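# Set white bench rod across salt-spray chamber notches

## Task

Pick up the white rod resting on the bench and lay it across the salt-spray cabinet's chamber at a right angle to it, next to the two rods already in place, so that each of its two ends sits in a notch of the rails. The fog collector must remain upright. The rod must be released at the end.

## Robot and tools

Robot: two arms, left_arm and right_arm. Each has six joints, in this column order: waist, shoulder, elbow, wrist pitch, wrist yaw, wrist roll. Each ends in a two-finger gripper. The fingers point along the gripper's +z axis and close along its y axis. The reported hand point lies between the finger pads, roughly 1 cm behind the fingertips.

Frame: all positions use one shared scene frame. Its origin is on the table top, midway between the arms. +z is up, +x reaches out over the table, and left_arm sits on the +y side. The arm names are labels only; they do not tell you which side of an image an arm appears on.

execute_actions takes "actions", a list holding zero or one item, and an optional boolean "pictures". Pictures are included unless you set it to false.
- Empty list: sends nothing and simply reports the current state.
- Wait item {"steps": N}: sends no command. It returns after N control steps (up to 300), counted from the previous result, and your reply time counts toward them.
- Motion item {"rows": [...], "steps": S}: S is at most 15 and defaults to 15. Each step lasts 1/30 s. One row is applied per step; if there are fewer rows than steps, the last row repeats. A call that breaks the rules is refused and nothing moves.

Row layout: every row is one list of 14 numbers, each in [-1, 1], covering both arms even when only one moves.
- Numbers 1-6: left_arm joint offsets, in column order. Number 7: left_arm gripper opening.
- Numbers 8-13: right_arm joint offsets, in the same order. Number 14: right_arm gripper opening.

Joint numbers are offsets, not poses. They are scaled so that 1.0 equals 1.202 rad for the waist, 1.258 for the shoulder, 1.238 for the elbow, 2.073 for wrist pitch, and 2.022 for wrist yaw and wrist roll. They are counted from the joint angles printed in the most recent result that shows them. They are counted from where the arm actually stands when the action begins in two cases: before any such result exists in the scene, and for the second and later calls within one reply. Successive rows do not add up; each is measured from that same reference.

The gripper number is absolute: +1 is fully open and -1 is closed.

Joint ranges in rad: waist -2.618 to 3.054, shoulder 0.000 to 3.142, elbow 0.000 to 3.142, wrist pitch -1.571 to 1.571, wrist yaw -1.571 to 1.571, wrist roll -2.094 to 2.094. A call is refused if it pushes a joint more than 0.036 rad beyond a stated end. The true end may differ from the stated one by up to 0.036 rad either way. A target past the true end is clipped to it, and the result may then say "joint sent to its limit". That line can refer to an earlier action still running. If the line is absent, that does not prove the joint has room.

Speed: on every step the commanded angle is kept within a fixed lead of the measured angle. The leads are 0.202 rad for the waist, 0.258 for the shoulder, 0.238 for the elbow, 0.573 for wrist pitch and 0.522 for wrist yaw and wrist roll. Targets are also scaled back whenever they would move the hand more than 70 mm from where it is measured. Big moves therefore take several actions.

Sag: zero offsets pull an arm back toward its reference angles, and arms can droop a little with every action. To hold a pose, send offsets toward the angles you want in a reply's first call and zeros in its later calls. Aim further whenever a joint still ends short.

Between actions: while you think or wait, the arms keep heading to the last row sent. They stop once everything has nearly stopped moving or a step is HELD. Fingers already closing or opening keep going. The simulation runs during your replies.

Results:
- State line "left_arm: … | right_arm: …": each gripper's end_effector_position (metres) and end_effector_quat_wxyz, in the scene frame. Printed positions can be off, more so at long reach.
- Joint positions / Joint velocities: one block per arm, giving the six joints (rad, rad/s) followed by the finger-pad gap (m, m/s; 0.094 m when fully open).
- grip_measured: the finger opening on the same scale as your command. Each gripper's readings carry a constant error of up to about 1 mm.
- "joint command not followed": a clearance check altered or blocked joint targets; the rest of the row still ran.
- HELD: marks steps where all or part of your row was not sent.
- MOTOR HOT: appears from 75 °C. OVER-TEMPERATURE FAULT means an arm was stopped. At 90 °C the arm halts for 10 s. At 100 °C the arm goes limp and falls. Holding loads heats motors.

Gripping: to hold the rod, command an opening below grip_measured. About 0.03 below gives a firm hold; smaller gaps hold more lightly. Pad force tops out around 50-62 N, and less on very thin parts. Brief external tugs on held parts or pushes on loose objects may happen.

zoom_image takes "camera" (cam_high, cam_low, cam_left_wrist or cam_right_wrist) and "region" [x0, y0, x1, y1] in pixels, with (0,0) at the top-left. The region can be at most 504 by 504 pixels. It returns an enlarged view of that camera's latest image. Image sizes are 504x504 for cam_high and cam_low, and 616x616 for each wrist camera.

finished_scene takes "scene", the number of the current scene. It ends that scene for good and reports whether the goal was met. Answering without any tool call ends the run.

Avoid the following:
- Dropping or knocking anything off the table.
- Toppling the fog collector.
- Letting the arms collide or press on each other.
- Slamming, hard pushes or slips.
- Overheating the motors.

Move smoothly and do not leave the rod gripped at the end.

Each tool is called as name(argument=value, ...) on one line, values as JSON.

## Session

execute_actions(actions=[])

Scene clock: 0.00 s of 4800.00 s.
left_arm: end_effector_position=(+0.3619, +0.5835, +0.2065) grip_measured=+1.000 end_effector_quat_wxyz=(+0.292, -0.268, +0.889, +0.229) | right_arm: end_effector_position=(+0.5496, -0.2290, +0.1218) grip_measured=+1.000 end_effector_quat_wxyz=(+0.468, +0.061, +0.855, +0.215)
Joint positions: left_arm=[ 0.606  1.554  1.343 -0.672 -0.354 -0.026  0.094] | right_arm=[ 0.347  1.838  1.037  0.307 -0.145  0.426  0.094]
Joint velocities: left_arm=[ 0.007 -0.027 -0.012 -0.022 -0.022  0.007  0.   ] | right_arm=[ 0.002  0.022 -0.002  0.007 -0.007  0.007  0.   ]
Motor temperatures (°C, as the motors report them): left_arm=[19 21 20 22 22 19] | right_arm=[21 21 22 22 21 21]

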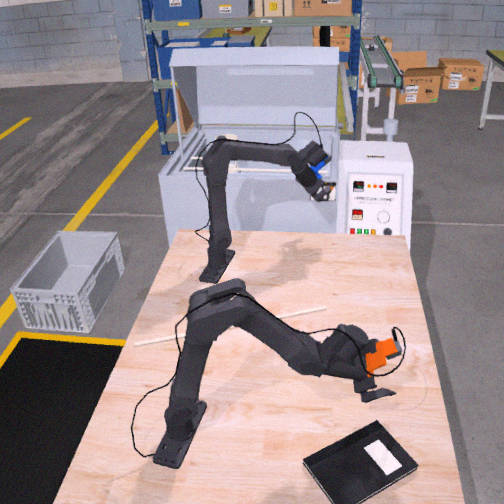

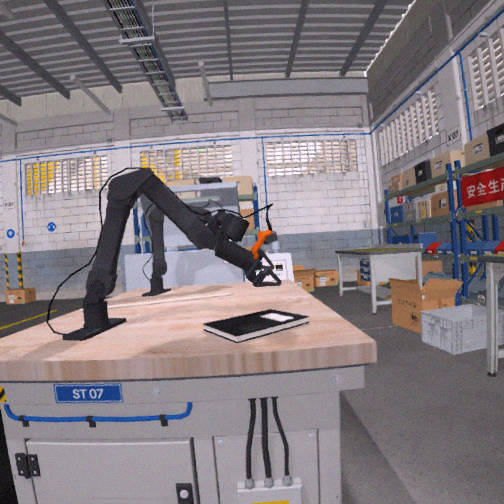

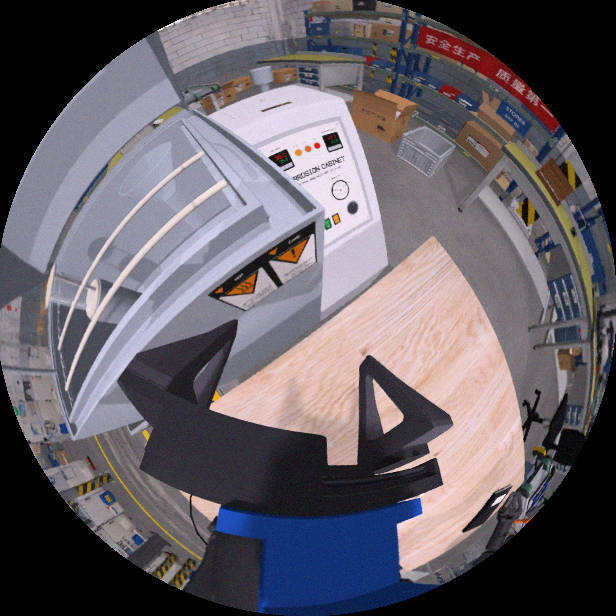

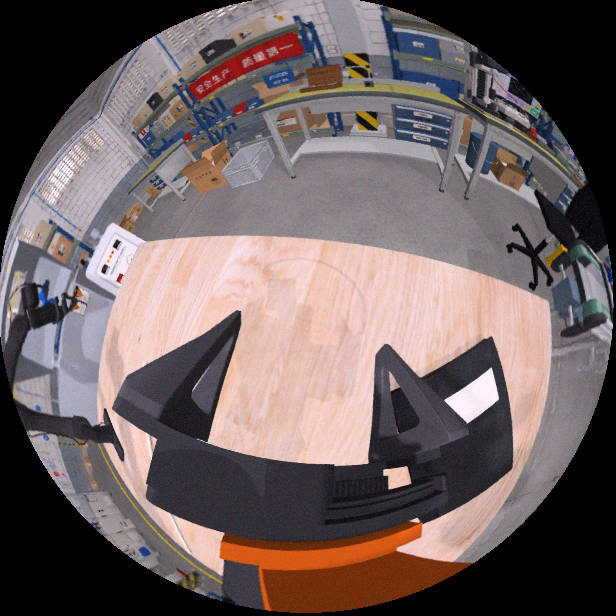

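execute_actions(actions=[{"rows":[[0.3,-0.2,0,-0.2,0.175,0.013,1,-0.3,-0.9,-0.3,-0.15,0.07,-0.2,1]]}], pictures=false)

execute_actions(actions=[{"steps":45}])

Scene clock: 2.77 s of 4800.00 s.
left_arm: end_effector_position=(+0.2280, +0.5865, +0.2321) grip_measured=+1.000 end_effector_quat_wxyz=(+0.249, -0.383, +0.882, +0.118) | right_arm: end_effector_position=(+0.3963, -0.4149, +0.2526) grip_measured=+1.000 end_effector_quat_wxyz=(+0.602, +0.090, +0.793, -0.027)
Joint positions: left_arm=[ 0.976  1.295  1.337 -1.055 -0.026 -0.01   0.094] | right_arm=[-0.024  0.946  0.657  0.013 -0.016  0.064  0.094]
Joint velocities: left_arm=[-0.002 -0.002 -0.007 -0.183  0.095  0.022  0.   ] | right_arm=[-0.007 -2.298  0.017 -0.037  0.007 -0.242  0.   ]
Motor temperatures (°C, as the motors report them): left_arm=[19 21 20 22 22 19] | right_arm=[21 22 22 22 21 21]
Steps of this call (steps 1 to 68: nothing new was sent; steps 69 to 83: all 15 steps of this action). Readings (joint positions):
69: left_arm=[0.623 1.540 1.343 -0.697 -0.308 -0.023] | right_arm=[0.338 1.823 1.020 0.298 -0.140 0.392]
70: left_arm=[0.654 1.513 1.339 -0.748 -0.256 -0.019] | right_arm=[0.320 1.789 0.982 0.276 -0.134 0.354]
72: left_arm=[0.754 1.438 1.337 -0.843 -0.177 -0.016] | right_arm=[0.256 1.705 0.892 0.226 -0.115 0.290]
76: left_arm=[0.968 1.307 1.337 -0.969 -0.097 -0.013] | right_arm=[0.071 1.498 0.725 0.116 -0.069 0.173]
83: the state above

Scene clock: 4.27 s of 4800.00 s.
left_arm: end_effector_position=(+0.2280, +0.5814, +0.2297) grip_measured=+1.000 end_effector_quat_wxyz=(+0.245, -0.381, +0.885, +0.106) | right_arm: end_effector_position=(+0.3521, -0.4076, +0.3386) grip_measured=+1.000 end_effector_quat_wxyz=(+0.701, +0.068, +0.708, -0.047)
Joint positions: left_arm=[ 0.976  1.295  1.337 -1.073 -0.006 -0.009  0.094] | right_arm=[-0.024  0.694  0.671  0.011 -0.013  0.029  0.094]
Joint velocities: left_arm=[ 0.007 -0.007 -0.017 -0.037  0.037  0.022  0.   ] | right_arm=[ 0.002 -0.002 -0.007 -0.051 -0.022  0.051  0.   ]
Motor temperatures (°C, as the motors report them): left_arm=[19 21 20 22 22 19] | right_arm=[21 22 22 22 21 21]
Steps of this call (steps 1 to 30: the robot went on to your last target; steps 31 to 45: nothing new was sent). Readings (joint positions):
1: left_arm=[0.976 1.295 1.337 -1.059 -0.022 -0.010] | right_arm=[-0.024 0.866 0.657 0.013 -0.015 0.057]
2: left_arm=[0.976 1.295 1.337 -1.062 -0.019 -0.010] | right_arm=[-0.024 0.794 0.657 0.016 -0.015 0.051]
4: left_arm=[0.976 1.295 1.337 -1.066 -0.014 -0.010] | right_arm=[-0.024 0.706 0.666 0.034 -0.015 0.043]
8: left_arm=[0.976 1.295 1.337 -1.070 -0.009 -0.010] | right_arm=[-0.024 0.692 0.671 0.034 -0.014 0.035]
45: the state above
All arms were judged still, so your last target was given up. Only a new action makes them travel on or press farther. Fingers that are still opening or closing keep moving.

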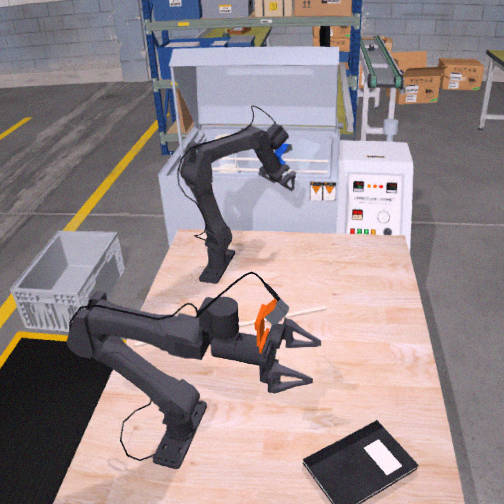

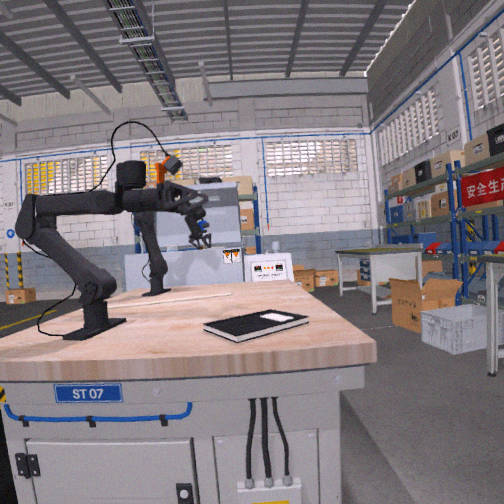

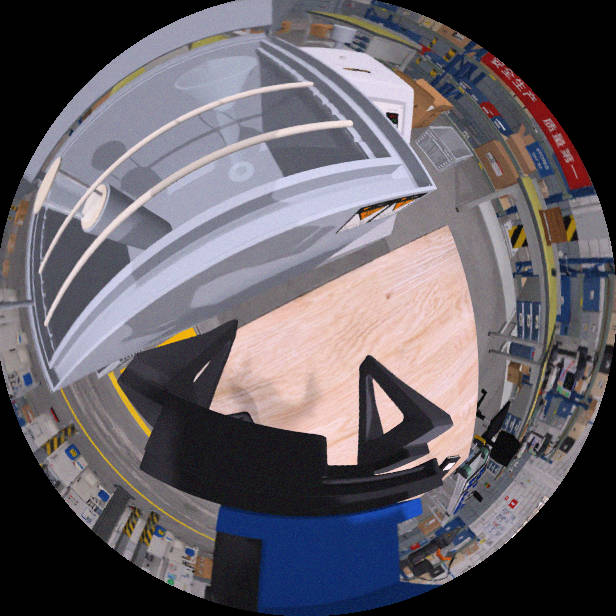

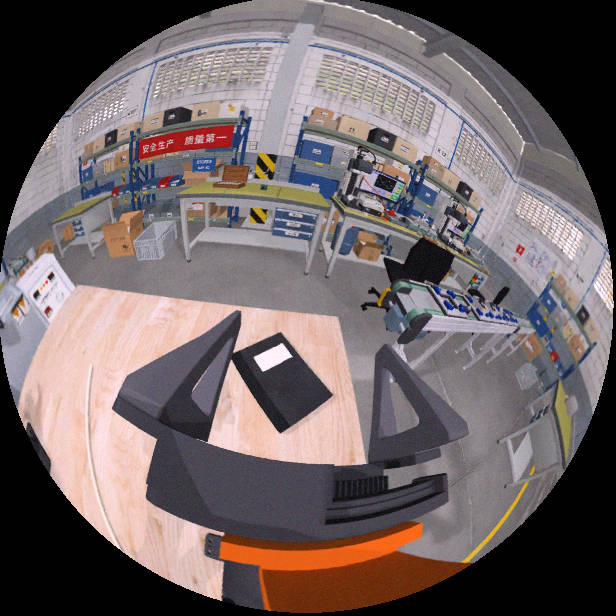

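execute_actions(actions=[{"rows":[[-0.95,0.1,0.2,-0.12,0,0.7,1,-0.8,-0.3,-0.2,0,0,0,1]]}], pictures=false)

execute_actions(actions=[{"steps":12}], pictures=false)

Scene clock: 7.43 s of 4800.00 s.
left_arm: end_effector_position=(+0.3185, +0.2737, +0.2472) grip_measured=+1.000 end_effector_quat_wxyz=(+0.186, +0.670, +0.711, +0.108) | right_arm: end_effector_position=(+0.1565, -0.5871, +0.3096) grip_measured=+1.000 end_effector_quat_wxyz=(+0.633, +0.365, +0.565, -0.385)
Joint positions: left_arm=[-0.08   1.424  1.561 -1.275 -0.011  1.26   0.094] | right_arm=[-0.975  0.33   0.419  0.007 -0.007  0.028  0.094]
Joint velocities: left_arm=[-1.858  0.017 -0.002 -0.11   0.125  0.945  0.   ] | right_arm=[-0.178  0.007 -0.002 -0.051 -0.022  0.007  0.   ]
Motor temperatures (°C, as the motors report them): left_arm=[19 21 21 22 22 19] | right_arm=[21 22 22 23 21 21]
Steps of this call (steps 1 to 80: nothing new was sent; steps 81 to 95: all 15 steps of this action). Readings (joint positions):
81: left_arm=[0.949 1.318 1.378 -1.129 -0.024 0.070] | right_arm=[-0.055 0.664 0.635 0.036 -0.027 0.028]
82: left_arm=[0.892 1.356 1.445 -1.184 -0.029 0.169] | right_arm=[-0.121 0.592 0.570 0.046 -0.027 0.028]
84: left_arm=[0.749 1.409 1.536 -1.203 -0.027 0.367] | right_arm=[-0.274 0.424 0.455 0.015 -0.021 0.028]
88: left_arm=[0.448 1.424 1.561 -1.235 -0.018 0.767] | right_arm=[-0.578 0.330 0.419 0.006 -0.016 0.028]
95: the state above

Scene clock: 7.83 s of 4800.00 s.
left_arm: end_effector_position=(+0.3035, +0.2456, +0.2444) grip_measured=+1.000 end_effector_quat_wxyz=(+0.173, +0.749, +0.631, +0.102) | right_arm: end_effector_position=(+0.1557, -0.5875, +0.3096) grip_measured=+1.000 end_effector_quat_wxyz=(+0.632, +0.366, +0.564, -0.386)
Joint positions: left_arm=[-0.175  1.424  1.561 -1.303 -0.005  1.392  0.094] | right_arm=[-0.979  0.33   0.419  0.007 -0.007  0.028  0.094]
Joint velocities: left_arm=[-0.007 -0.002 -0.007 -0.022 -0.022  0.051  0.   ] | right_arm=[-0.002 -0.022 -0.017  0.022  0.037 -0.081  0.   ]
Motor temperatures (°C, as the motors report them): left_arm=[19 21 21 22 22 19] | right_arm=[21 22 22 23 21 21]
Steps of this call (steps 1 to 12: the robot went on to your last target). Readings (joint positions):
1: left_arm=[-0.133 1.424 1.561 -1.278 -0.004 1.289] | right_arm=[-0.979 0.330 0.419 0.007 -0.007 0.028]
2: left_arm=[-0.164 1.424 1.561 -1.283 0.003 1.313] | right_arm=[-0.979 0.330 0.419 0.007 -0.007 0.028]
4: left_arm=[-0.178 1.424 1.561 -1.292 0.005 1.346] | right_arm=[-0.979 0.330 0.419 0.007 -0.007 0.028]
8: left_arm=[-0.175 1.424 1.561 -1.300 -0.003 1.378] | right_arm=[-0.979 0.330 0.419 0.007 -0.007 0.028]
12: the state above

execute_actions(actions=[{"rows":[[-0.3,0.05,0.02,0,0,0,1,0,0,0,0,0,0,1],[-0.78,0.37,0.08,-0.012,0,0.05,1,0,0,0,0,0,0,1]]}], pictures=false)

execute_actions(actions=[{"steps":15}])

Scene clock: 8.90 s of 4800.00 s.
left_arm: end_effector_position=(+0.1632, +0.0247, +0.1034) grip_measured=+1.000 end_effector_quat_wxyz=(-0.011, +0.966, +0.259, +0.011) | right_arm: end_effector_position=(+0.1557, -0.5875, +0.3096) grip_measured=+1.000 end_effector_quat_wxyz=(+0.632, +0.366, +0.564, -0.386)
Joint positions: left_arm=[-0.968  1.937  1.644 -1.296 -0.026  1.473  0.094] | right_arm=[-0.979  0.33   0.419  0.007 -0.007  0.028  0.094]
Joint velocities: left_arm=[-1.873 -0.139 -0.007 -0.037  0.139  0.007  0.   ] | right_arm=[-0.002 -0.007  0.012 -0.022  0.037 -0.007  0.   ]
Motor temperatures (°C, as the motors report them): left_arm=[19 22 21 22 22 19] | right_arm=[21 22 23 23 21 21]
Steps of this call (steps 1 to 17: the robot went on to your last target; steps 18 to 32: all 15 steps of this action). Readings (joint positions):
18: left_arm=[-0.202 1.429 1.563 -1.305 -0.023 1.399] | right_arm=[-0.979 0.330 0.419 0.007 -0.007 0.028]
19: left_arm=[-0.251 1.455 1.581 -1.316 -0.028 1.410] | right_arm=[-0.979 0.330 0.419 0.007 -0.007 0.028]
21: left_arm=[-0.355 1.547 1.628 -1.315 -0.026 1.430] | right_arm=[-0.979 0.330 0.419 0.007 -0.007 0.028]
25: left_arm=[-0.539 1.764 1.644 -1.298 -0.026 1.452] | right_arm=[-0.979 0.330 0.419 0.007 -0.007 0.028]
32: the state above

Scene clock: 9.40 s of 4800.00 s.
left_arm: end_effector_position=(+0.1098, +0.0080, +0.1143) grip_measured=+1.000 end_effector_quat_wxyz=(-0.001, +0.983, +0.183, +0.004) | right_arm: end_effector_position=(+0.1557, -0.5875, +0.3096) grip_measured=+1.000 end_effector_quat_wxyz=(+0.632, +0.366, +0.564, -0.386)
Joint positions: left_arm=[-1.115  1.905  1.644 -1.311 -0.008  1.484  0.094] | right_arm=[-0.979  0.33   0.419  0.007 -0.007  0.028  0.094]
Joint velocities: left_arm=[-0.017 -0.007 -0.002 -0.037 -0.095 -0.007  0.   ] | right_arm=[ 0.002  0.012 -0.002 -0.022  0.037 -0.007  0.   ]
Motor temperatures (°C, as the motors report them): left_arm=[19 22 21 22 22 19] | right_arm=[21 22 23 23 21 21]
Steps of this call (steps 1 to 15: the robot went on to your last target). Readings (joint positions):
1: left_arm=[-1.033 1.932 1.644 -1.296 -0.023 1.475] | right_arm=[-0.979 0.330 0.419 0.007 -0.007 0.028]
2: left_arm=[-1.087 1.927 1.644 -1.296 -0.016 1.477] | right_arm=[-0.979 0.330 0.419 0.007 -0.007 0.028]
4: left_arm=[-1.150 1.916 1.644 -1.299 -0.001 1.481] | right_arm=[-0.979 0.330 0.419 0.007 -0.007 0.028]
8: left_arm=[-1.136 1.905 1.644 -1.308 0.001 1.484] | right_arm=[-0.979 0.330 0.419 0.007 -0.007 0.028]
15: the state above

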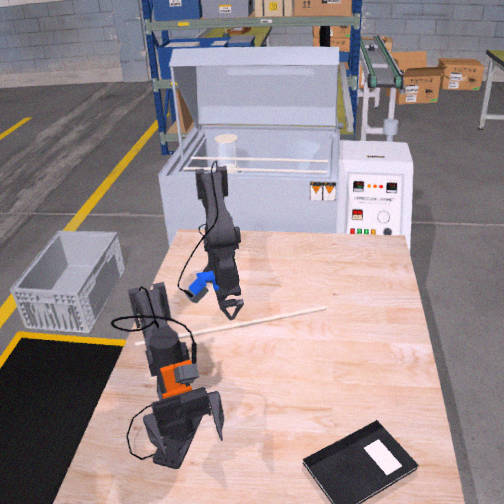

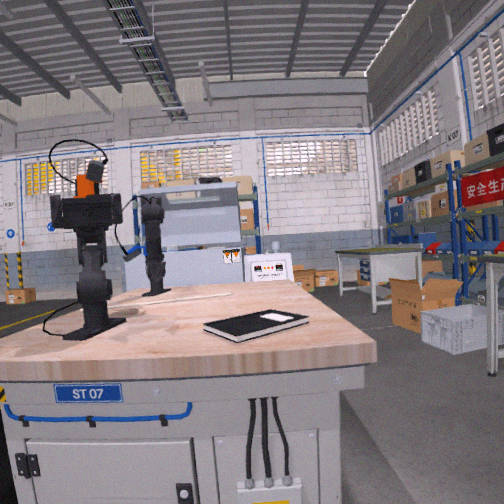

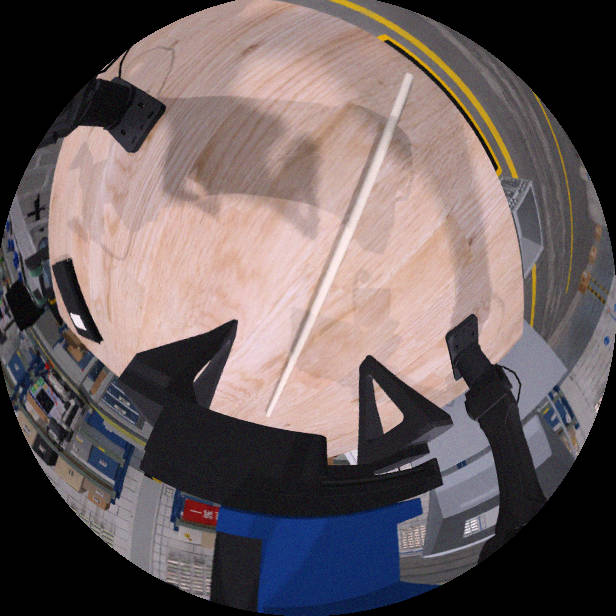

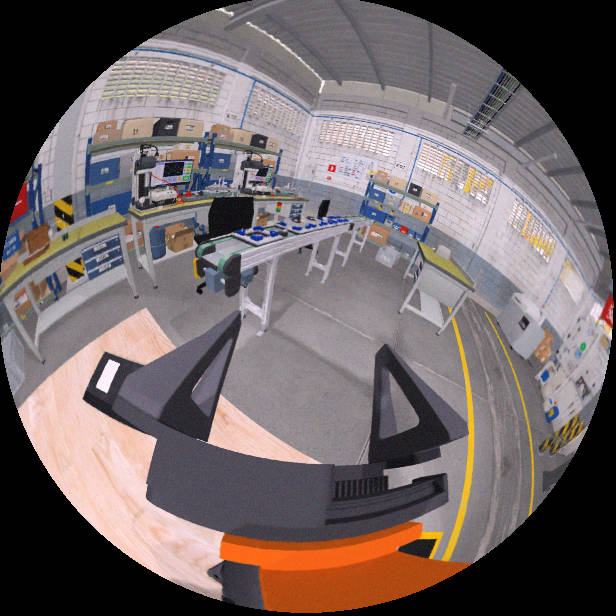

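execute_actions(actions=[{"rows":[[0,0.01,-0.05,0.045,0,0,0.6,0,0,0,0,0,0,1],[0,0.01,-0.05,0.06,0,0,0.5,0,0,0,0,0,0,1],[0,0.02,-0.1,0.09,0,0,0.4,0,0,0,0,0,0,1],[0,0.02,-0.1,0.11,0,0,0.3,0,0,0,0,0,0,1],[0,0.03,-0.15,0.14,0,0,0.2,0,0,0,0,0,0,1],[0,0.03,-0.15,0.16,0,0,0.2,0,0,0,0,0,0,1],[0,0.045,-0.205,0.17,0,0,0.2,0,0,0,0,0,0,1]]}], pictures=false)

execute_actions(actions=[{"steps":12}])

Scene clock: 11.83 s of 4800.00 s.
left_arm: end_effector_position=(+0.1106, +0.0068, +0.0294) grip_measured=+0.203 end_effector_quat_wxyz=(-0.003, +0.983, +0.183, +0.005) | right_arm: end_effector_position=(+0.1557, -0.5875, +0.3096) grip_measured=+1.000 end_effector_quat_wxyz=(+0.632, +0.366, +0.564, -0.386)
Joint positions: left_arm=[-1.115  1.972  1.394 -0.997 -0.011  1.484  0.057] | right_arm=[-0.979  0.33   0.419  0.007 -0.007  0.028  0.094]
Joint velocities: left_arm=[-0.022 -0.061 -0.007  0.168 -0.037 -0.007  0.001] | right_arm=[ 0.007  0.007 -0.022 -0.022 -0.037 -0.051  0.   ]
Motor temperatures (°C, as the motors report them): left_arm=[19 22 21 22 22 19] | right_arm=[21 22 23 24 21 21]
Steps of this call (steps 1 to 15: the robot went on to your last target; steps 16 to 58: nothing new was sent; steps 59 to 73: all 15 steps of this action). Readings (joint positions):
59: left_arm=[-1.115 1.905 1.637 -1.300 -0.008 1.484] | right_arm=[-0.979 0.330 0.419 0.007 -0.007 0.028]
60: left_arm=[-1.115 1.905 1.627 -1.282 -0.008 1.484] | right_arm=[-0.979 0.330 0.419 0.007 -0.007 0.028]
62: left_arm=[-1.115 1.906 1.582 -1.218 -0.008 1.484] | right_arm=[-0.979 0.330 0.419 0.007 -0.007 0.028]
66: left_arm=[-1.115 1.927 1.455 -1.074 -0.009 1.484] | right_arm=[-0.979 0.330 0.419 0.007 -0.007 0.028]
73: the state above

Scene clock: 12.23 s of 4800.00 s.
left_arm: end_effector_position=(+0.1124, +0.0009, +0.0296) grip_measured=+0.203 end_effector_quat_wxyz=(+0.009, +0.983, +0.183, +0.006) | right_arm: end_effector_position=(+0.1557, -0.5875, +0.3096) grip_measured=+1.000 end_effector_quat_wxyz=(+0.632, +0.366, +0.564, -0.386)
Joint positions: left_arm=[-1.115  1.972  1.394 -0.973 -0.011  1.484  0.057] | right_arm=[-0.979  0.33   0.419  0.007 -0.007  0.028  0.094]
Joint velocities: left_arm=[ 0.002  0.027  0.017 -0.022 -0.007  0.139 -0.001] | right_arm=[-0.002  0.002 -0.012  0.007 -0.022  0.037  0.   ]
Motor temperatures (°C, as the motors report them): left_arm=[19 22 21 22 22 19] | right_arm=[21 22 23 24 21 21]
Steps of this call (steps 1 to 12: the robot went on to your last target). Readings (joint positions):
1: left_arm=[-1.115 1.972 1.394 -0.990 -0.011 1.484] | right_arm=[-0.979 0.330 0.419 0.007 -0.007 0.028]
2: left_arm=[-1.115 1.972 1.394 -0.985 -0.011 1.484] | right_arm=[-0.979 0.330 0.419 0.007 -0.007 0.028]
4: left_arm=[-1.115 1.972 1.394 -0.979 -0.011 1.484] | right_arm=[-0.979 0.330 0.419 0.007 -0.007 0.028]
8: left_arm=[-1.115 1.972 1.394 -0.973 -0.011 1.484] | right_arm=[-0.979 0.330 0.419 0.007 -0.007 0.028]
12: the state above

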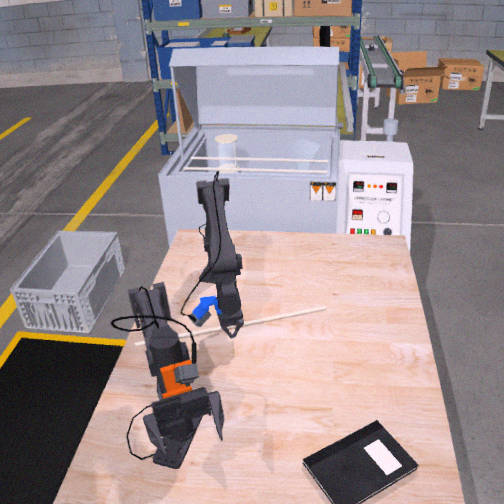

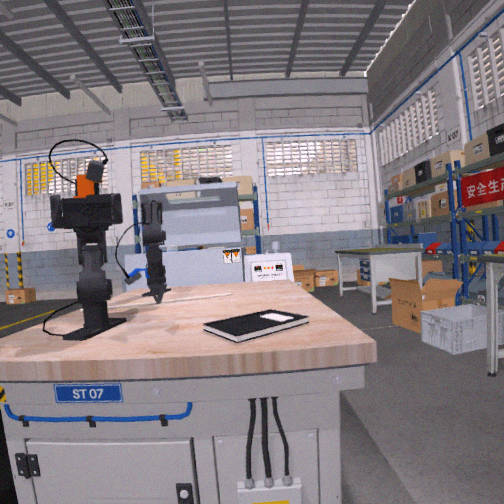

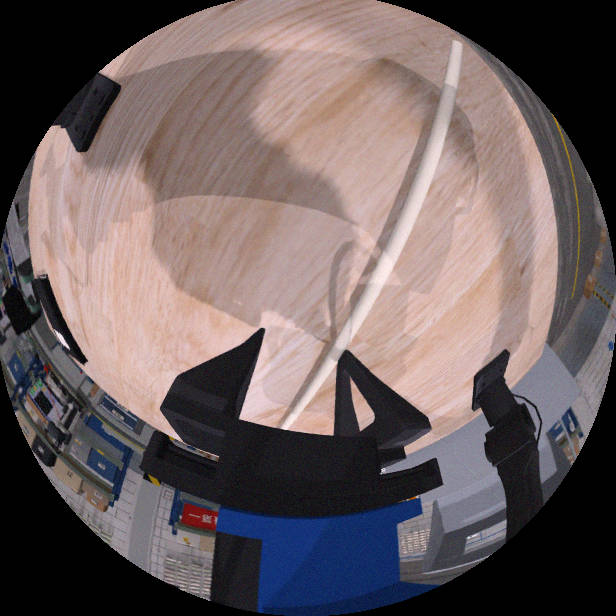

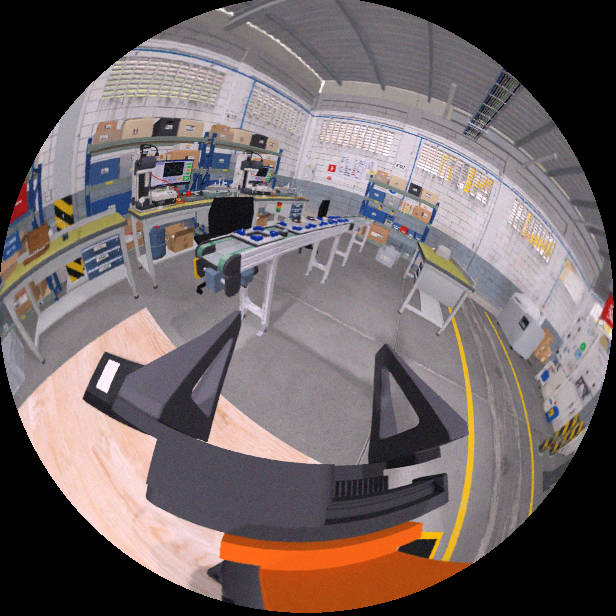

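execute_actions(actions=[{"rows":[[0.035,-0.042,-0.056,-0.004,0,0.12,0.3,0,0,0,0,0,0,1]]}])

Scene clock: 13.37 s of 4800.00 s.
left_arm: end_effector_position=(+0.1219, +0.0190, +0.0287) grip_measured=+0.297 end_effector_quat_wxyz=(-0.001, +0.996, +0.090, +0.008) | right_arm: end_effector_position=(+0.1557, -0.5875, +0.3096) grip_measured=+1.000 end_effector_quat_wxyz=(+0.632, +0.366, +0.564, -0.386)
Joint positions: left_arm=[-1.077  1.938  1.342 -0.974 -0.016  1.709  0.061] | right_arm=[-0.979  0.33   0.419  0.007 -0.007  0.028  0.094]
Joint velocities: left_arm=[-0.012 -0.022 -0.002 -0.081  0.007  0.081  0.   ] | right_arm=[ 0.012  0.012 -0.022 -0.051  0.051  0.022  0.   ]
Motor temperatures (°C, as the motors report them): left_arm=[19 23 21 22 22 19] | right_arm=[21 22 23 24 21 21]
Steps of this call (steps 1 to 19: the robot went on to your last target; steps 20 to 34: all 15 steps of this action). Readings (joint positions):
20: left_arm=[-1.112 1.967 1.385 -0.966 -0.010 1.522] | right_arm=[-0.979 0.330 0.419 0.007 -0.007 0.028]
21: left_arm=[-1.106 1.957 1.370 -0.964 -0.010 1.561] | right_arm=[-0.979 0.330 0.419 0.007 -0.007 0.028]
23: left_arm=[-1.090 1.942 1.349 -0.971 -0.011 1.618] | right_arm=[-0.979 0.330 0.419 0.007 -0.007 0.028]
27: left_arm=[-1.077 1.938 1.342 -0.974 -0.016 1.677] | right_arm=[-0.979 0.330 0.419 0.007 -0.007 0.028]
34: the state above

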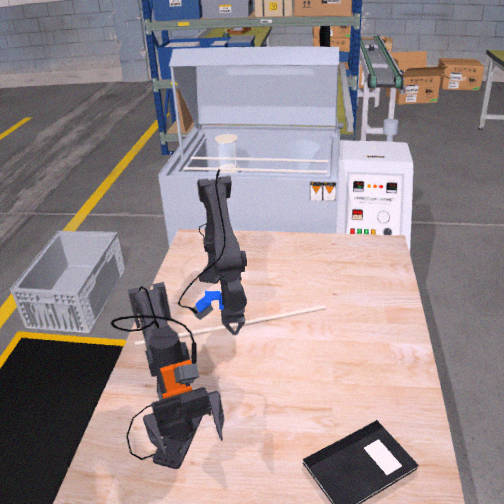

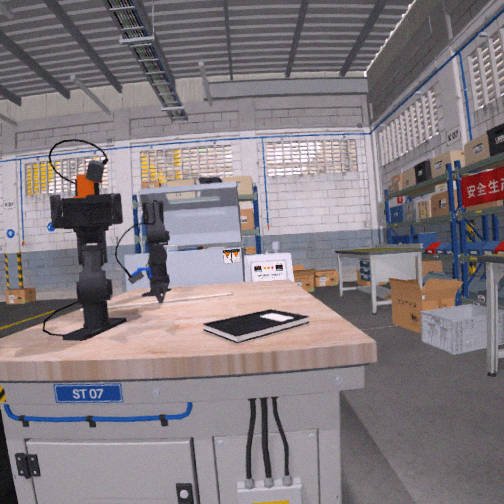

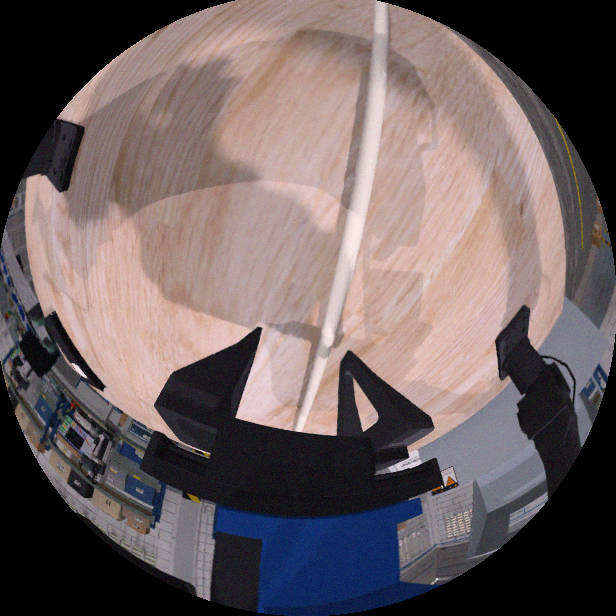

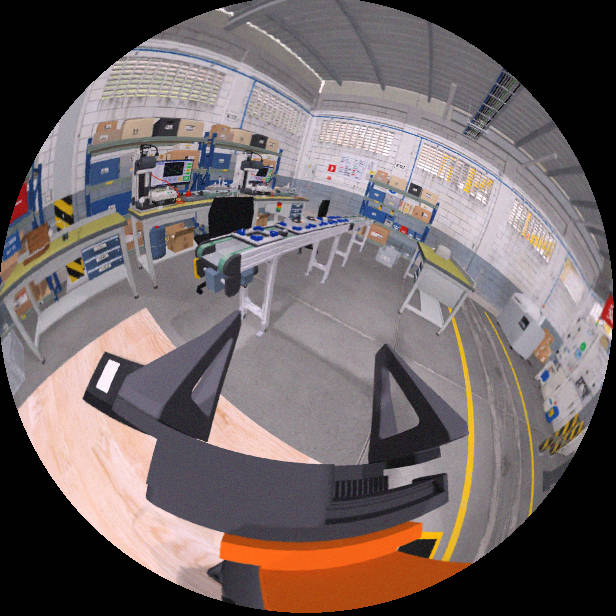

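execute_actions(actions=[{"rows":[[0,-0.008,-0.068,0.02,0,-0.035,0.1,0,0,0,0,0,0,1]]}], pictures=false)

execute_actions(actions=[{"rows":[[0,0,0,0,0,0,-0.8,0,0,0,0,0,0,1]]}], pictures=false)

execute_actions(actions=[{"steps":10}])

Scene clock: 14.50 s of 4800.00 s.
left_arm: end_effector_position=(+0.1201, +0.0252, +0.0212) grip_measured=+0.103 end_effector_quat_wxyz=(-0.001, +0.993, +0.120, +0.008) | right_arm: end_effector_position=(+0.1557, -0.5875, +0.3096) grip_measured=+1.000 end_effector_quat_wxyz=(+0.632, +0.366, +0.564, -0.386)
Joint positions: left_arm=[-1.077  1.925  1.292 -0.936 -0.017  1.65   0.052] | right_arm=[-0.979  0.33   0.419  0.007 -0.007  0.028  0.094]
Joint velocities: left_arm=[-0.007 -0.027 -0.002  0.022  0.051 -0.037  0.   ] | right_arm=[-0.017  0.002  0.012  0.007 -0.081  0.037  0.   ]
Motor temperatures (°C, as the motors report them): left_arm=[19 23 21 22 22 19] | right_arm=[21 21 23 24 21 21]
Steps of this call (steps 1 to 15: the robot went on to your last target; steps 16 to 19: nothing new was sent; steps 20 to 34: all 15 steps of this action). Readings (joint positions):
20: left_arm=[-1.077 1.936 1.332 -0.963 -0.016 1.706] | right_arm=[-0.979 0.330 0.419 0.007 -0.007 0.028]
21: left_arm=[-1.077 1.934 1.317 -0.952 -0.016 1.694] | right_arm=[-0.979 0.330 0.419 0.007 -0.007 0.028]
23: left_arm=[-1.077 1.928 1.300 -0.943 -0.016 1.677] | right_arm=[-0.979 0.330 0.419 0.007 -0.007 0.028]
27: left_arm=[-1.077 1.925 1.292 -0.936 -0.016 1.659] | right_arm=[-0.979 0.330 0.419 0.007 -0.007 0.028]
34: the state above

Scene clock: 15.00 s of 4800.00 s.
left_arm: end_effector_position=(+0.1206, +0.0250, +0.0212) grip_measured=-0.792 end_effector_quat_wxyz=(-0.000, +0.993, +0.120, +0.010) | right_arm: end_effector_position=(+0.1557, -0.5875, +0.3096) grip_measured=+1.000 end_effector_quat_wxyz=(+0.632, +0.366, +0.564, -0.386)
Joint positions: left_arm=[-1.077  1.925  1.292 -0.934 -0.019  1.649  0.01 ] | right_arm=[-0.979  0.33   0.419  0.007 -0.007  0.028  0.094]
Joint velocities: left_arm=[-0.002 -0.007  0.007 -0.022 -0.007 -0.022  0.   ] | right_arm=[-0.012  0.012  0.012 -0.022  0.125  0.007  0.   ]
Motor temperatures (°C, as the motors report them): left_arm=[19 23 21 22 22 19] | right_arm=[21 21 23 24 21 21]
Steps of this call (steps 1 to 15: all 15 steps of this action). Readings (joint positions):
1: left_arm=[-1.077 1.925 1.292 -0.936 -0.017 1.650] | right_arm=[-0.979 0.330 0.419 0.007 -0.007 0.028]
2: left_arm=[-1.077 1.925 1.292 -0.936 -0.018 1.650] | right_arm=[-0.979 0.330 0.419 0.007 -0.007 0.028]
4: left_arm=[-1.077 1.925 1.292 -0.935 -0.018 1.649] | right_arm=[-0.979 0.330 0.419 0.007 -0.007 0.028]
8: left_arm=[-1.077 1.925 1.292 -0.934 -0.019 1.649] | right_arm=[-0.979 0.330 0.419 0.007 -0.007 0.028]
15: the state above

Scene clock: 15.33 s of 4800.00 s.
left_arm: end_effector_position=(+0.1206, +0.0250, +0.0212) grip_measured=-0.792 end_effector_quat_wxyz=(-0.000, +0.993, +0.120, +0.010) | right_arm: end_effector_position=(+0.1557, -0.5875, +0.3096) grip_measured=+1.000 end_effector_quat_wxyz=(+0.632, +0.366, +0.564, -0.386)
Joint positions: left_arm=[-1.077  1.925  1.292 -0.934 -0.019  1.649  0.01 ] | right_arm=[-0.979  0.33   0.419  0.007 -0.007  0.028  0.094]
Joint velocities: left_arm=[-0.012 -0.012 -0.012 -0.022 -0.037  0.007 -0.001] | right_arm=[ 0.012  0.012  0.002 -0.007 -0.051 -0.022  0.   ]
Motor temperatures (°C, as the motors report them): left_arm=[19 23 21 22 22 19] | right_arm=[21 21 23 24 21 21]
Steps of this call (steps 1 to 10: the robot went on to your last target). Readings (joint positions):
1: left_arm=[-1.077 1.925 1.292 -0.934 -0.019 1.649] | right_arm=[-0.979 0.330 0.419 0.007 -0.007 0.028]
2: left_arm=[-1.077 1.925 1.292 -0.934 -0.019 1.649] | right_arm=[-0.979 0.330 0.419 0.007 -0.007 0.028]
4: left_arm=[-1.077 1.925 1.292 -0.934 -0.019 1.649] | right_arm=[-0.979 0.330 0.419 0.007 -0.007 0.028]
8: left_arm=[-1.077 1.925 1.292 -0.934 -0.019 1.649] | right_arm=[-0.979 0.330 0.419 0.007 -0.007 0.028]
10: the state above

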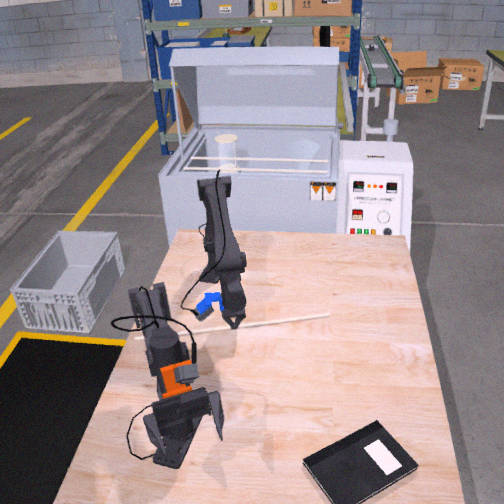

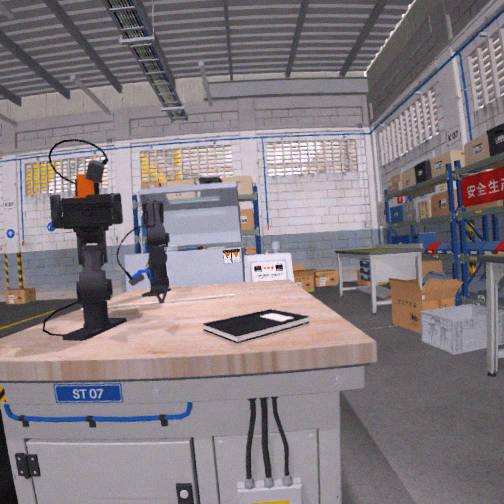

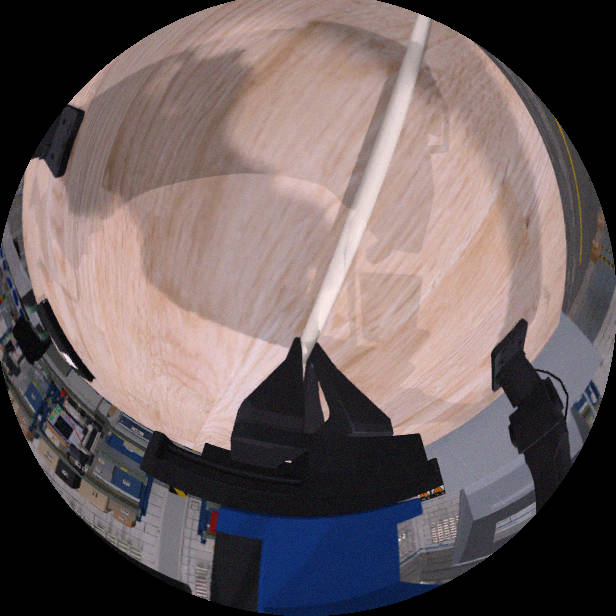

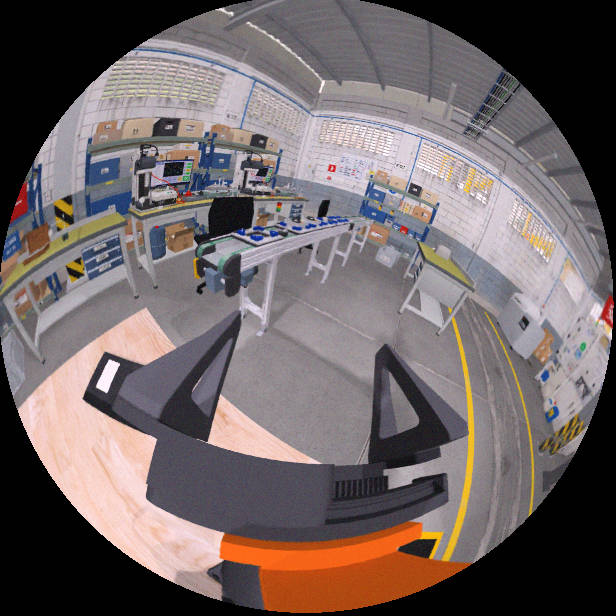

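execute_actions(actions=[{"rows":[[0,0,0,0,0,0,-0.86,0,0,0,0,0,0,1],[0,0,0,0,0,0,-0.86,0,0,0,0,0,0,1],[0,0,0,0,0,0,-0.86,0,0,0,0,0,0,1],[0,-0.02,0.04,-0.03,0,0,-0.86,0,0,0,0,0,0,1],[0,-0.04,0.07,-0.06,0,0,-0.86,0,0,0,0,0,0,1],[0,-0.06,0.1,-0.09,0,0,-0.86,0,0,0,0,0,0,1],[0,-0.09,0.14,-0.12,0,0,-0.86,0,0,0,0,0,0,1],[0,-0.12,0.18,-0.15,0,0,-0.86,0,0,0,0,0,0,1],[0,-0.15,0.22,-0.18,0,0,-0.86,0,0,0,0,0,0,1],[0,-0.18,0.26,-0.21,0,0,-0.86,0,0,0,0,0,0,1],[0,-0.21,0.3,-0.24,0,0,-0.86,0,0,0,0,0,0,1],[0,-0.24,0.34,-0.27,0,0,-0.86,0,0,0,0,0,0,1],[0,-0.27,0.39,-0.29,0,0,-0.86,0,0,0,0,0,0,1]]}], pictures=false)

execute_actions(actions=[{"rows":[[0.05,0,0.02,0,0,0,-0.86,0,0,0,0,0,0,1],[0.1,0,0.02,0,0,0,-0.86,0,0,0,0,0,0,1],[0.16,0,0.02,0,0,0,-0.86,0,0,0,0,0,0,1],[1,0,0.02,0,0,-0.05,-0.86,0,0,0,0,0,0,1]]}], pictures=false)

execute_actions(actions=[{"steps":15}])

Scene clock: 17.20 s of 4800.00 s.
left_arm: end_effector_position=(+0.1260, +0.0107, +0.1855) grip_measured=-0.824 end_effector_quat_wxyz=(+0.115, +0.985, +0.121, +0.035) | right_arm: end_effector_position=(+0.1557, -0.5875, +0.3096) grip_measured=+1.000 end_effector_quat_wxyz=(+0.632, +0.366, +0.564, -0.386)
Joint positions: left_arm=[-1.077  1.7    1.645 -1.276 -0.023  1.649  0.008] | right_arm=[-0.979  0.33   0.419  0.007 -0.007  0.028  0.094]
Joint velocities: left_arm=[-0.002 -0.813  1.131 -0.945 -0.066  0.037  0.001] | right_arm=[-0.012  0.002 -0.002  0.066 -0.081  0.007  0.   ]
Motor temperatures (°C, as the motors report them): left_arm=[19 23 21 22 22 19] | right_arm=[21 21 23 24 21 21]
Steps of this call (steps 1 to 15: the robot went on to your last target; steps 16 to 41: nothing new was sent; steps 42 to 56: all 15 steps of this action). Readings (joint positions):
42: left_arm=[-1.077 1.925 1.292 -0.934 -0.019 1.649] | right_arm=[-0.979 0.330 0.419 0.007 -0.007 0.028]
43: left_arm=[-1.077 1.925 1.292 -0.934 -0.019 1.649] | right_arm=[-0.979 0.330 0.419 0.007 -0.007 0.028]
45: left_arm=[-1.077 1.925 1.296 -0.941 -0.020 1.649] | right_arm=[-0.979 0.330 0.419 0.007 -0.007 0.028]
49: left_arm=[-1.077 1.896 1.381 -1.063 -0.023 1.649] | right_arm=[-0.979 0.330 0.419 0.007 -0.007 0.028]
56: the state above

Scene clock: 17.70 s of 4800.00 s.
left_arm: end_effector_position=(+0.3597, +0.2208, +0.1930) grip_measured=-0.825 end_effector_quat_wxyz=(+0.110, +0.814, +0.563, +0.089) | right_arm: end_effector_position=(+0.1557, -0.5875, +0.3096) grip_measured=+1.000 end_effector_quat_wxyz=(+0.632, +0.366, +0.564, -0.386)
Joint positions: left_arm=[-0.194  1.72   1.687 -1.256 -0.023  1.566  0.008] | right_arm=[-0.979  0.33   0.419  0.007 -0.007  0.028  0.094]
Joint velocities: left_arm=[ 2.063 -0.007  0.002  0.095 -0.037 -0.081  0.001] | right_arm=[ 0.002  0.002  0.007  0.022 -0.007  0.007  0.   ]
Motor temperatures (°C, as the motors report them): left_arm=[19 23 21 22 22 19] | right_arm=[21 21 23 24 21 21]
Steps of this call (steps 1 to 15: all 15 steps of this action). Readings (joint positions):
1: left_arm=[-1.071 1.674 1.669 -1.284 -0.020 1.649] | right_arm=[-0.979 0.330 0.419 0.007 -0.007 0.028]
2: left_arm=[-1.054 1.654 1.682 -1.278 -0.014 1.649] | right_arm=[-0.979 0.330 0.419 0.007 -0.007 0.028]
4: left_arm=[-0.968 1.646 1.687 -1.271 -0.002 1.638] | right_arm=[-0.979 0.330 0.419 0.007 -0.007 0.028]
8: left_arm=[-0.704 1.695 1.687 -1.268 -0.010 1.602] | right_arm=[-0.979 0.330 0.419 0.007 -0.007 0.028]
15: the state above

Scene clock: 18.20 s of 4800.00 s.
left_arm: end_effector_position=(+0.3815, +0.3425, +0.1927) grip_measured=-0.825 end_effector_quat_wxyz=(+0.087, +0.709, +0.692, +0.108) | right_arm: end_effector_position=(+0.1557, -0.5875, +0.3096) grip_measured=+1.000 end_effector_quat_wxyz=(+0.632, +0.366, +0.564, -0.386)
Joint positions: left_arm=[ 0.129  1.72   1.687 -1.262 -0.039  1.555  0.008] | right_arm=[-0.979  0.33   0.419  0.007 -0.007  0.028  0.094]
Joint velocities: left_arm=[ 0.007 -0.007 -0.002  0.007 -0.037 -0.066  0.001] | right_arm=[-0.007  0.002 -0.007  0.022 -0.037 -0.007  0.   ]
Motor temperatures (°C, as the motors report them): left_arm=[19 23 21 22 22 19] | right_arm=[21 21 23 24 21 21]
Steps of this call (steps 1 to 15: the robot went on to your last target). Readings (joint positions):
1: left_arm=[-0.120 1.720 1.687 -1.255 -0.024 1.564] | right_arm=[-0.979 0.330 0.419 0.007 -0.007 0.028]
2: left_arm=[-0.046 1.720 1.687 -1.255 -0.025 1.563] | right_arm=[-0.979 0.330 0.419 0.007 -0.007 0.028]
4: left_arm=[0.087 1.720 1.687 -1.255 -0.035 1.559] | right_arm=[-0.979 0.330 0.419 0.007 -0.007 0.028]
8: left_arm=[0.161 1.720 1.687 -1.257 -0.059 1.555] | right_arm=[-0.979 0.330 0.419 0.007 -0.007 0.028]
15: the state above

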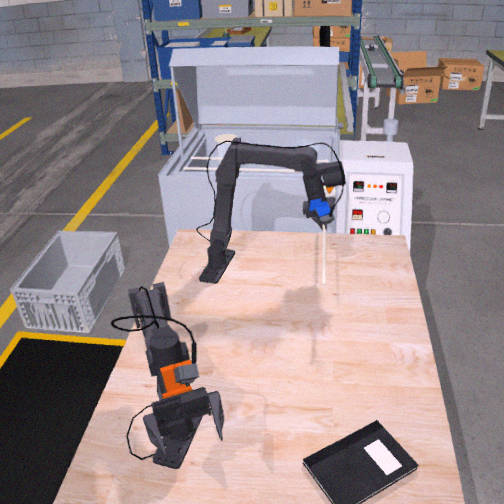

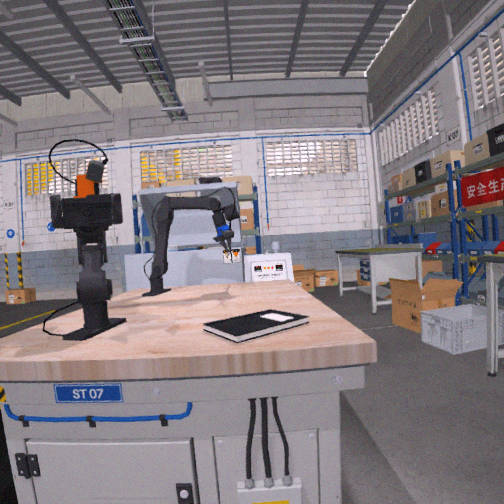

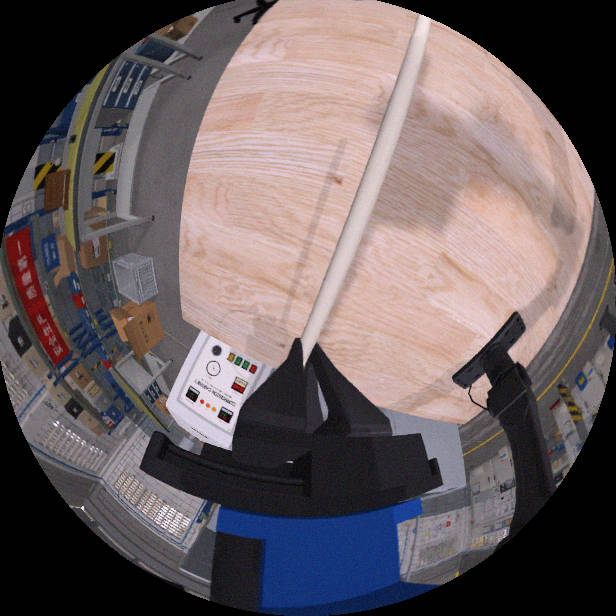

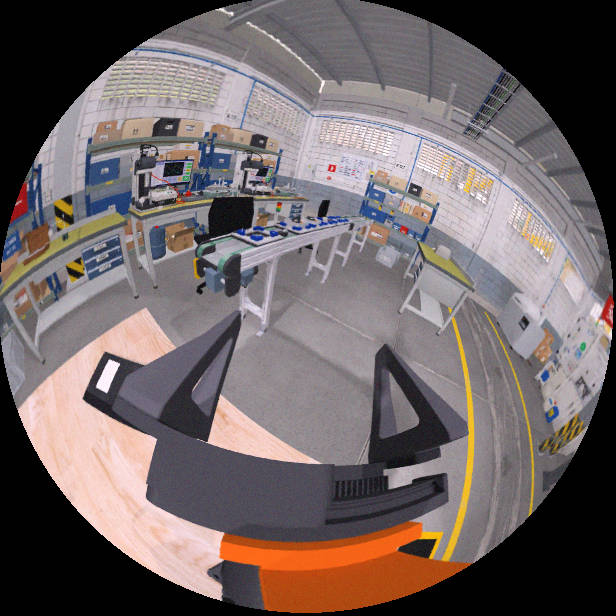

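execute_actions(actions=[{"rows":[[0.03,-0.1,0.02,-0.07,0.01,-0.05,-0.86,0,0,0,0,0,0,1],[0.06,-0.22,0.03,-0.135,0.02,-0.1,-0.86,0,0,0,0,0,0,1],[0.06,-0.22,0.03,-0.135,0.02,-0.1,-0.86,0,0,0,0,0,0,1],[0.1,-0.22,0.03,-0.135,0.02,-0.1,-0.86,0,0,0,0,0,0,1],[0.1,-0.22,0.03,-0.135,0.02,-0.1,-0.86,0,0,0,0,0,0,1],[0.15,-0.22,0.03,-0.135,0.02,-0.1,-0.86,0,0,0,0,0,0,1],[0.2,-0.22,0.03,-0.135,0.02,-0.1,-0.86,0,0,0,0,0,0,1],[1,-0.22,0.03,-0.135,0.02,-0.19,-0.86,0,0,0,0,0,0,1]]}], pictures=false)

execute_actions(actions=[{"steps":28}])

Scene clock: 20.33 s of 4800.00 s.
left_arm: end_effector_position=(+0.2340, +0.5330, +0.2702) grip_measured=-0.826 end_effector_quat_wxyz=(+0.098, +0.269, +0.948, +0.140) | right_arm: end_effector_position=(+0.1557, -0.5875, +0.3096) grip_measured=+1.000 end_effector_quat_wxyz=(+0.632, +0.366, +0.564, -0.386)
Joint positions: left_arm=[ 0.845  1.444  1.716 -1.5   -0.005  1.225  0.008] | right_arm=[-0.979  0.33   0.419  0.007 -0.007  0.028  0.094]
Joint velocities: left_arm=[ 2.107  0.11  -0.017 -0.037 -0.007 -0.403 -0.   ] | right_arm=[ 0.002  0.012  0.002 -0.022 -0.037 -0.095  0.   ]
Motor temperatures (°C, as the motors report them): left_arm=[19 24 21 22 22 19] | right_arm=[21 21 23 24 21 21]
From where the robot then was, a joint's target lay farther than a number of 1.0 reaches, so one or more steps of this call were cut to that.
Steps of this call (steps 1 to 15: the robot went on to your last target; steps 16 to 49: nothing new was sent; steps 50 to 64: all 15 steps of this action). Readings (joint positions):
50: left_arm=[0.132 1.711 1.687 -1.272 -0.035 1.541] | right_arm=[-0.979 0.330 0.419 0.007 -0.007 0.028]
51: left_arm=[0.139 1.694 1.687 -1.297 -0.033 1.522] | right_arm=[-0.979 0.330 0.419 0.007 -0.007 0.028]
53: left_arm=[0.163 1.630 1.687 -1.347 -0.027 1.485] | right_arm=[-0.979 0.330 0.419 0.007 -0.007 0.028]
57: left_arm=[0.315 1.473 1.698 -1.448 -0.003 1.394] | right_arm=[-0.979 0.330 0.419 0.007 -0.007 0.028]
64: the state above

Scene clock: 21.27 s of 4800.00 s.
left_arm: end_effector_position=(+0.1167, +0.6133, +0.2656) grip_measured=-0.826 end_effector_quat_wxyz=(+0.052, +0.007, +0.988, +0.142) | right_arm: end_effector_position=(+0.1557, -0.5875, +0.3096) grip_measured=+1.000 end_effector_quat_wxyz=(+0.632, +0.366, +0.564, -0.386)
Joint positions: left_arm=[ 1.34   1.452  1.716 -1.532 -0.014  1.182  0.008] | right_arm=[-0.979  0.33   0.419  0.007 -0.007  0.028  0.094]
Joint velocities: left_arm=[-0.002  0.007  0.007  0.007  0.022 -0.081  0.   ] | right_arm=[ 0.012 -0.017 -0.007 -0.022  0.022 -0.037  0.   ]
Motor temperatures (°C, as the motors report them): left_arm=[19 24 21 22 22 19] | right_arm=[21 21 23 24 21 21]
Steps of this call (steps 1 to 28: the robot went on to your last target). Readings (joint positions):
1: left_arm=[0.921 1.448 1.716 -1.501 -0.005 1.216] | right_arm=[-0.979 0.330 0.419 0.007 -0.007 0.028]
2: left_arm=[0.997 1.450 1.716 -1.503 -0.005 1.209] | right_arm=[-0.979 0.330 0.419 0.007 -0.007 0.028]
4: left_arm=[1.148 1.452 1.716 -1.503 -0.005 1.199] | right_arm=[-0.979 0.330 0.419 0.007 -0.007 0.028]
8: left_arm=[1.338 1.452 1.716 -1.512 -0.028 1.183] | right_arm=[-0.979 0.330 0.419 0.007 -0.007 0.028]
28: the state above

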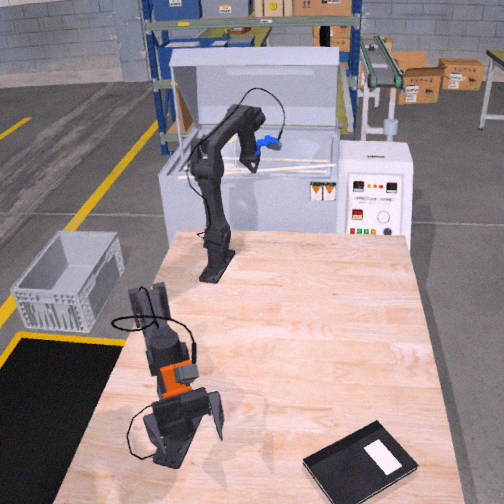

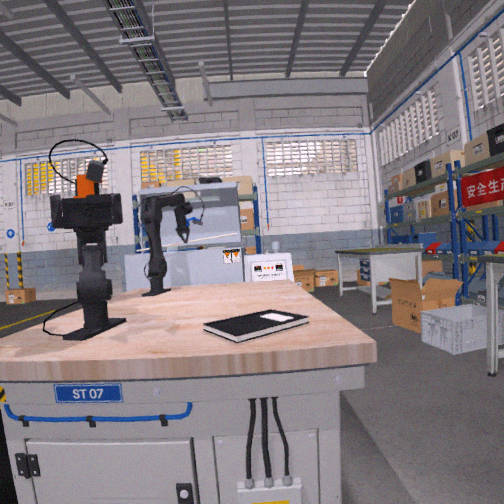

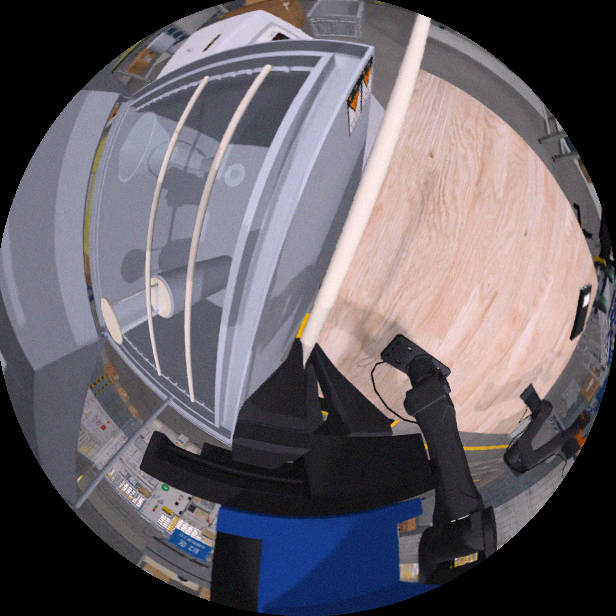

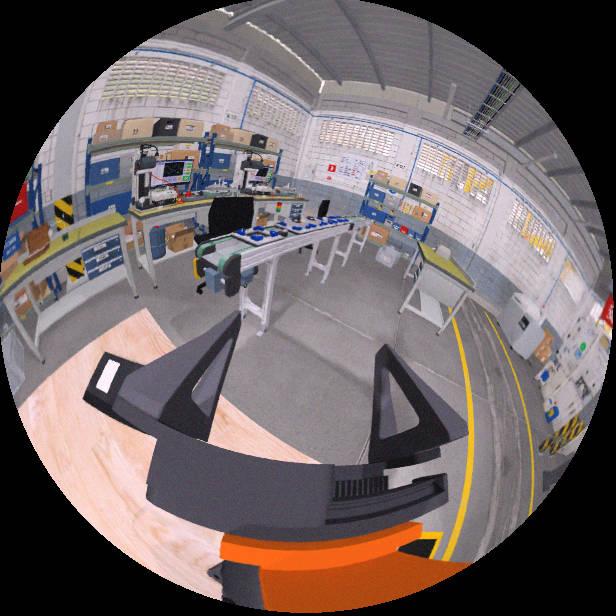

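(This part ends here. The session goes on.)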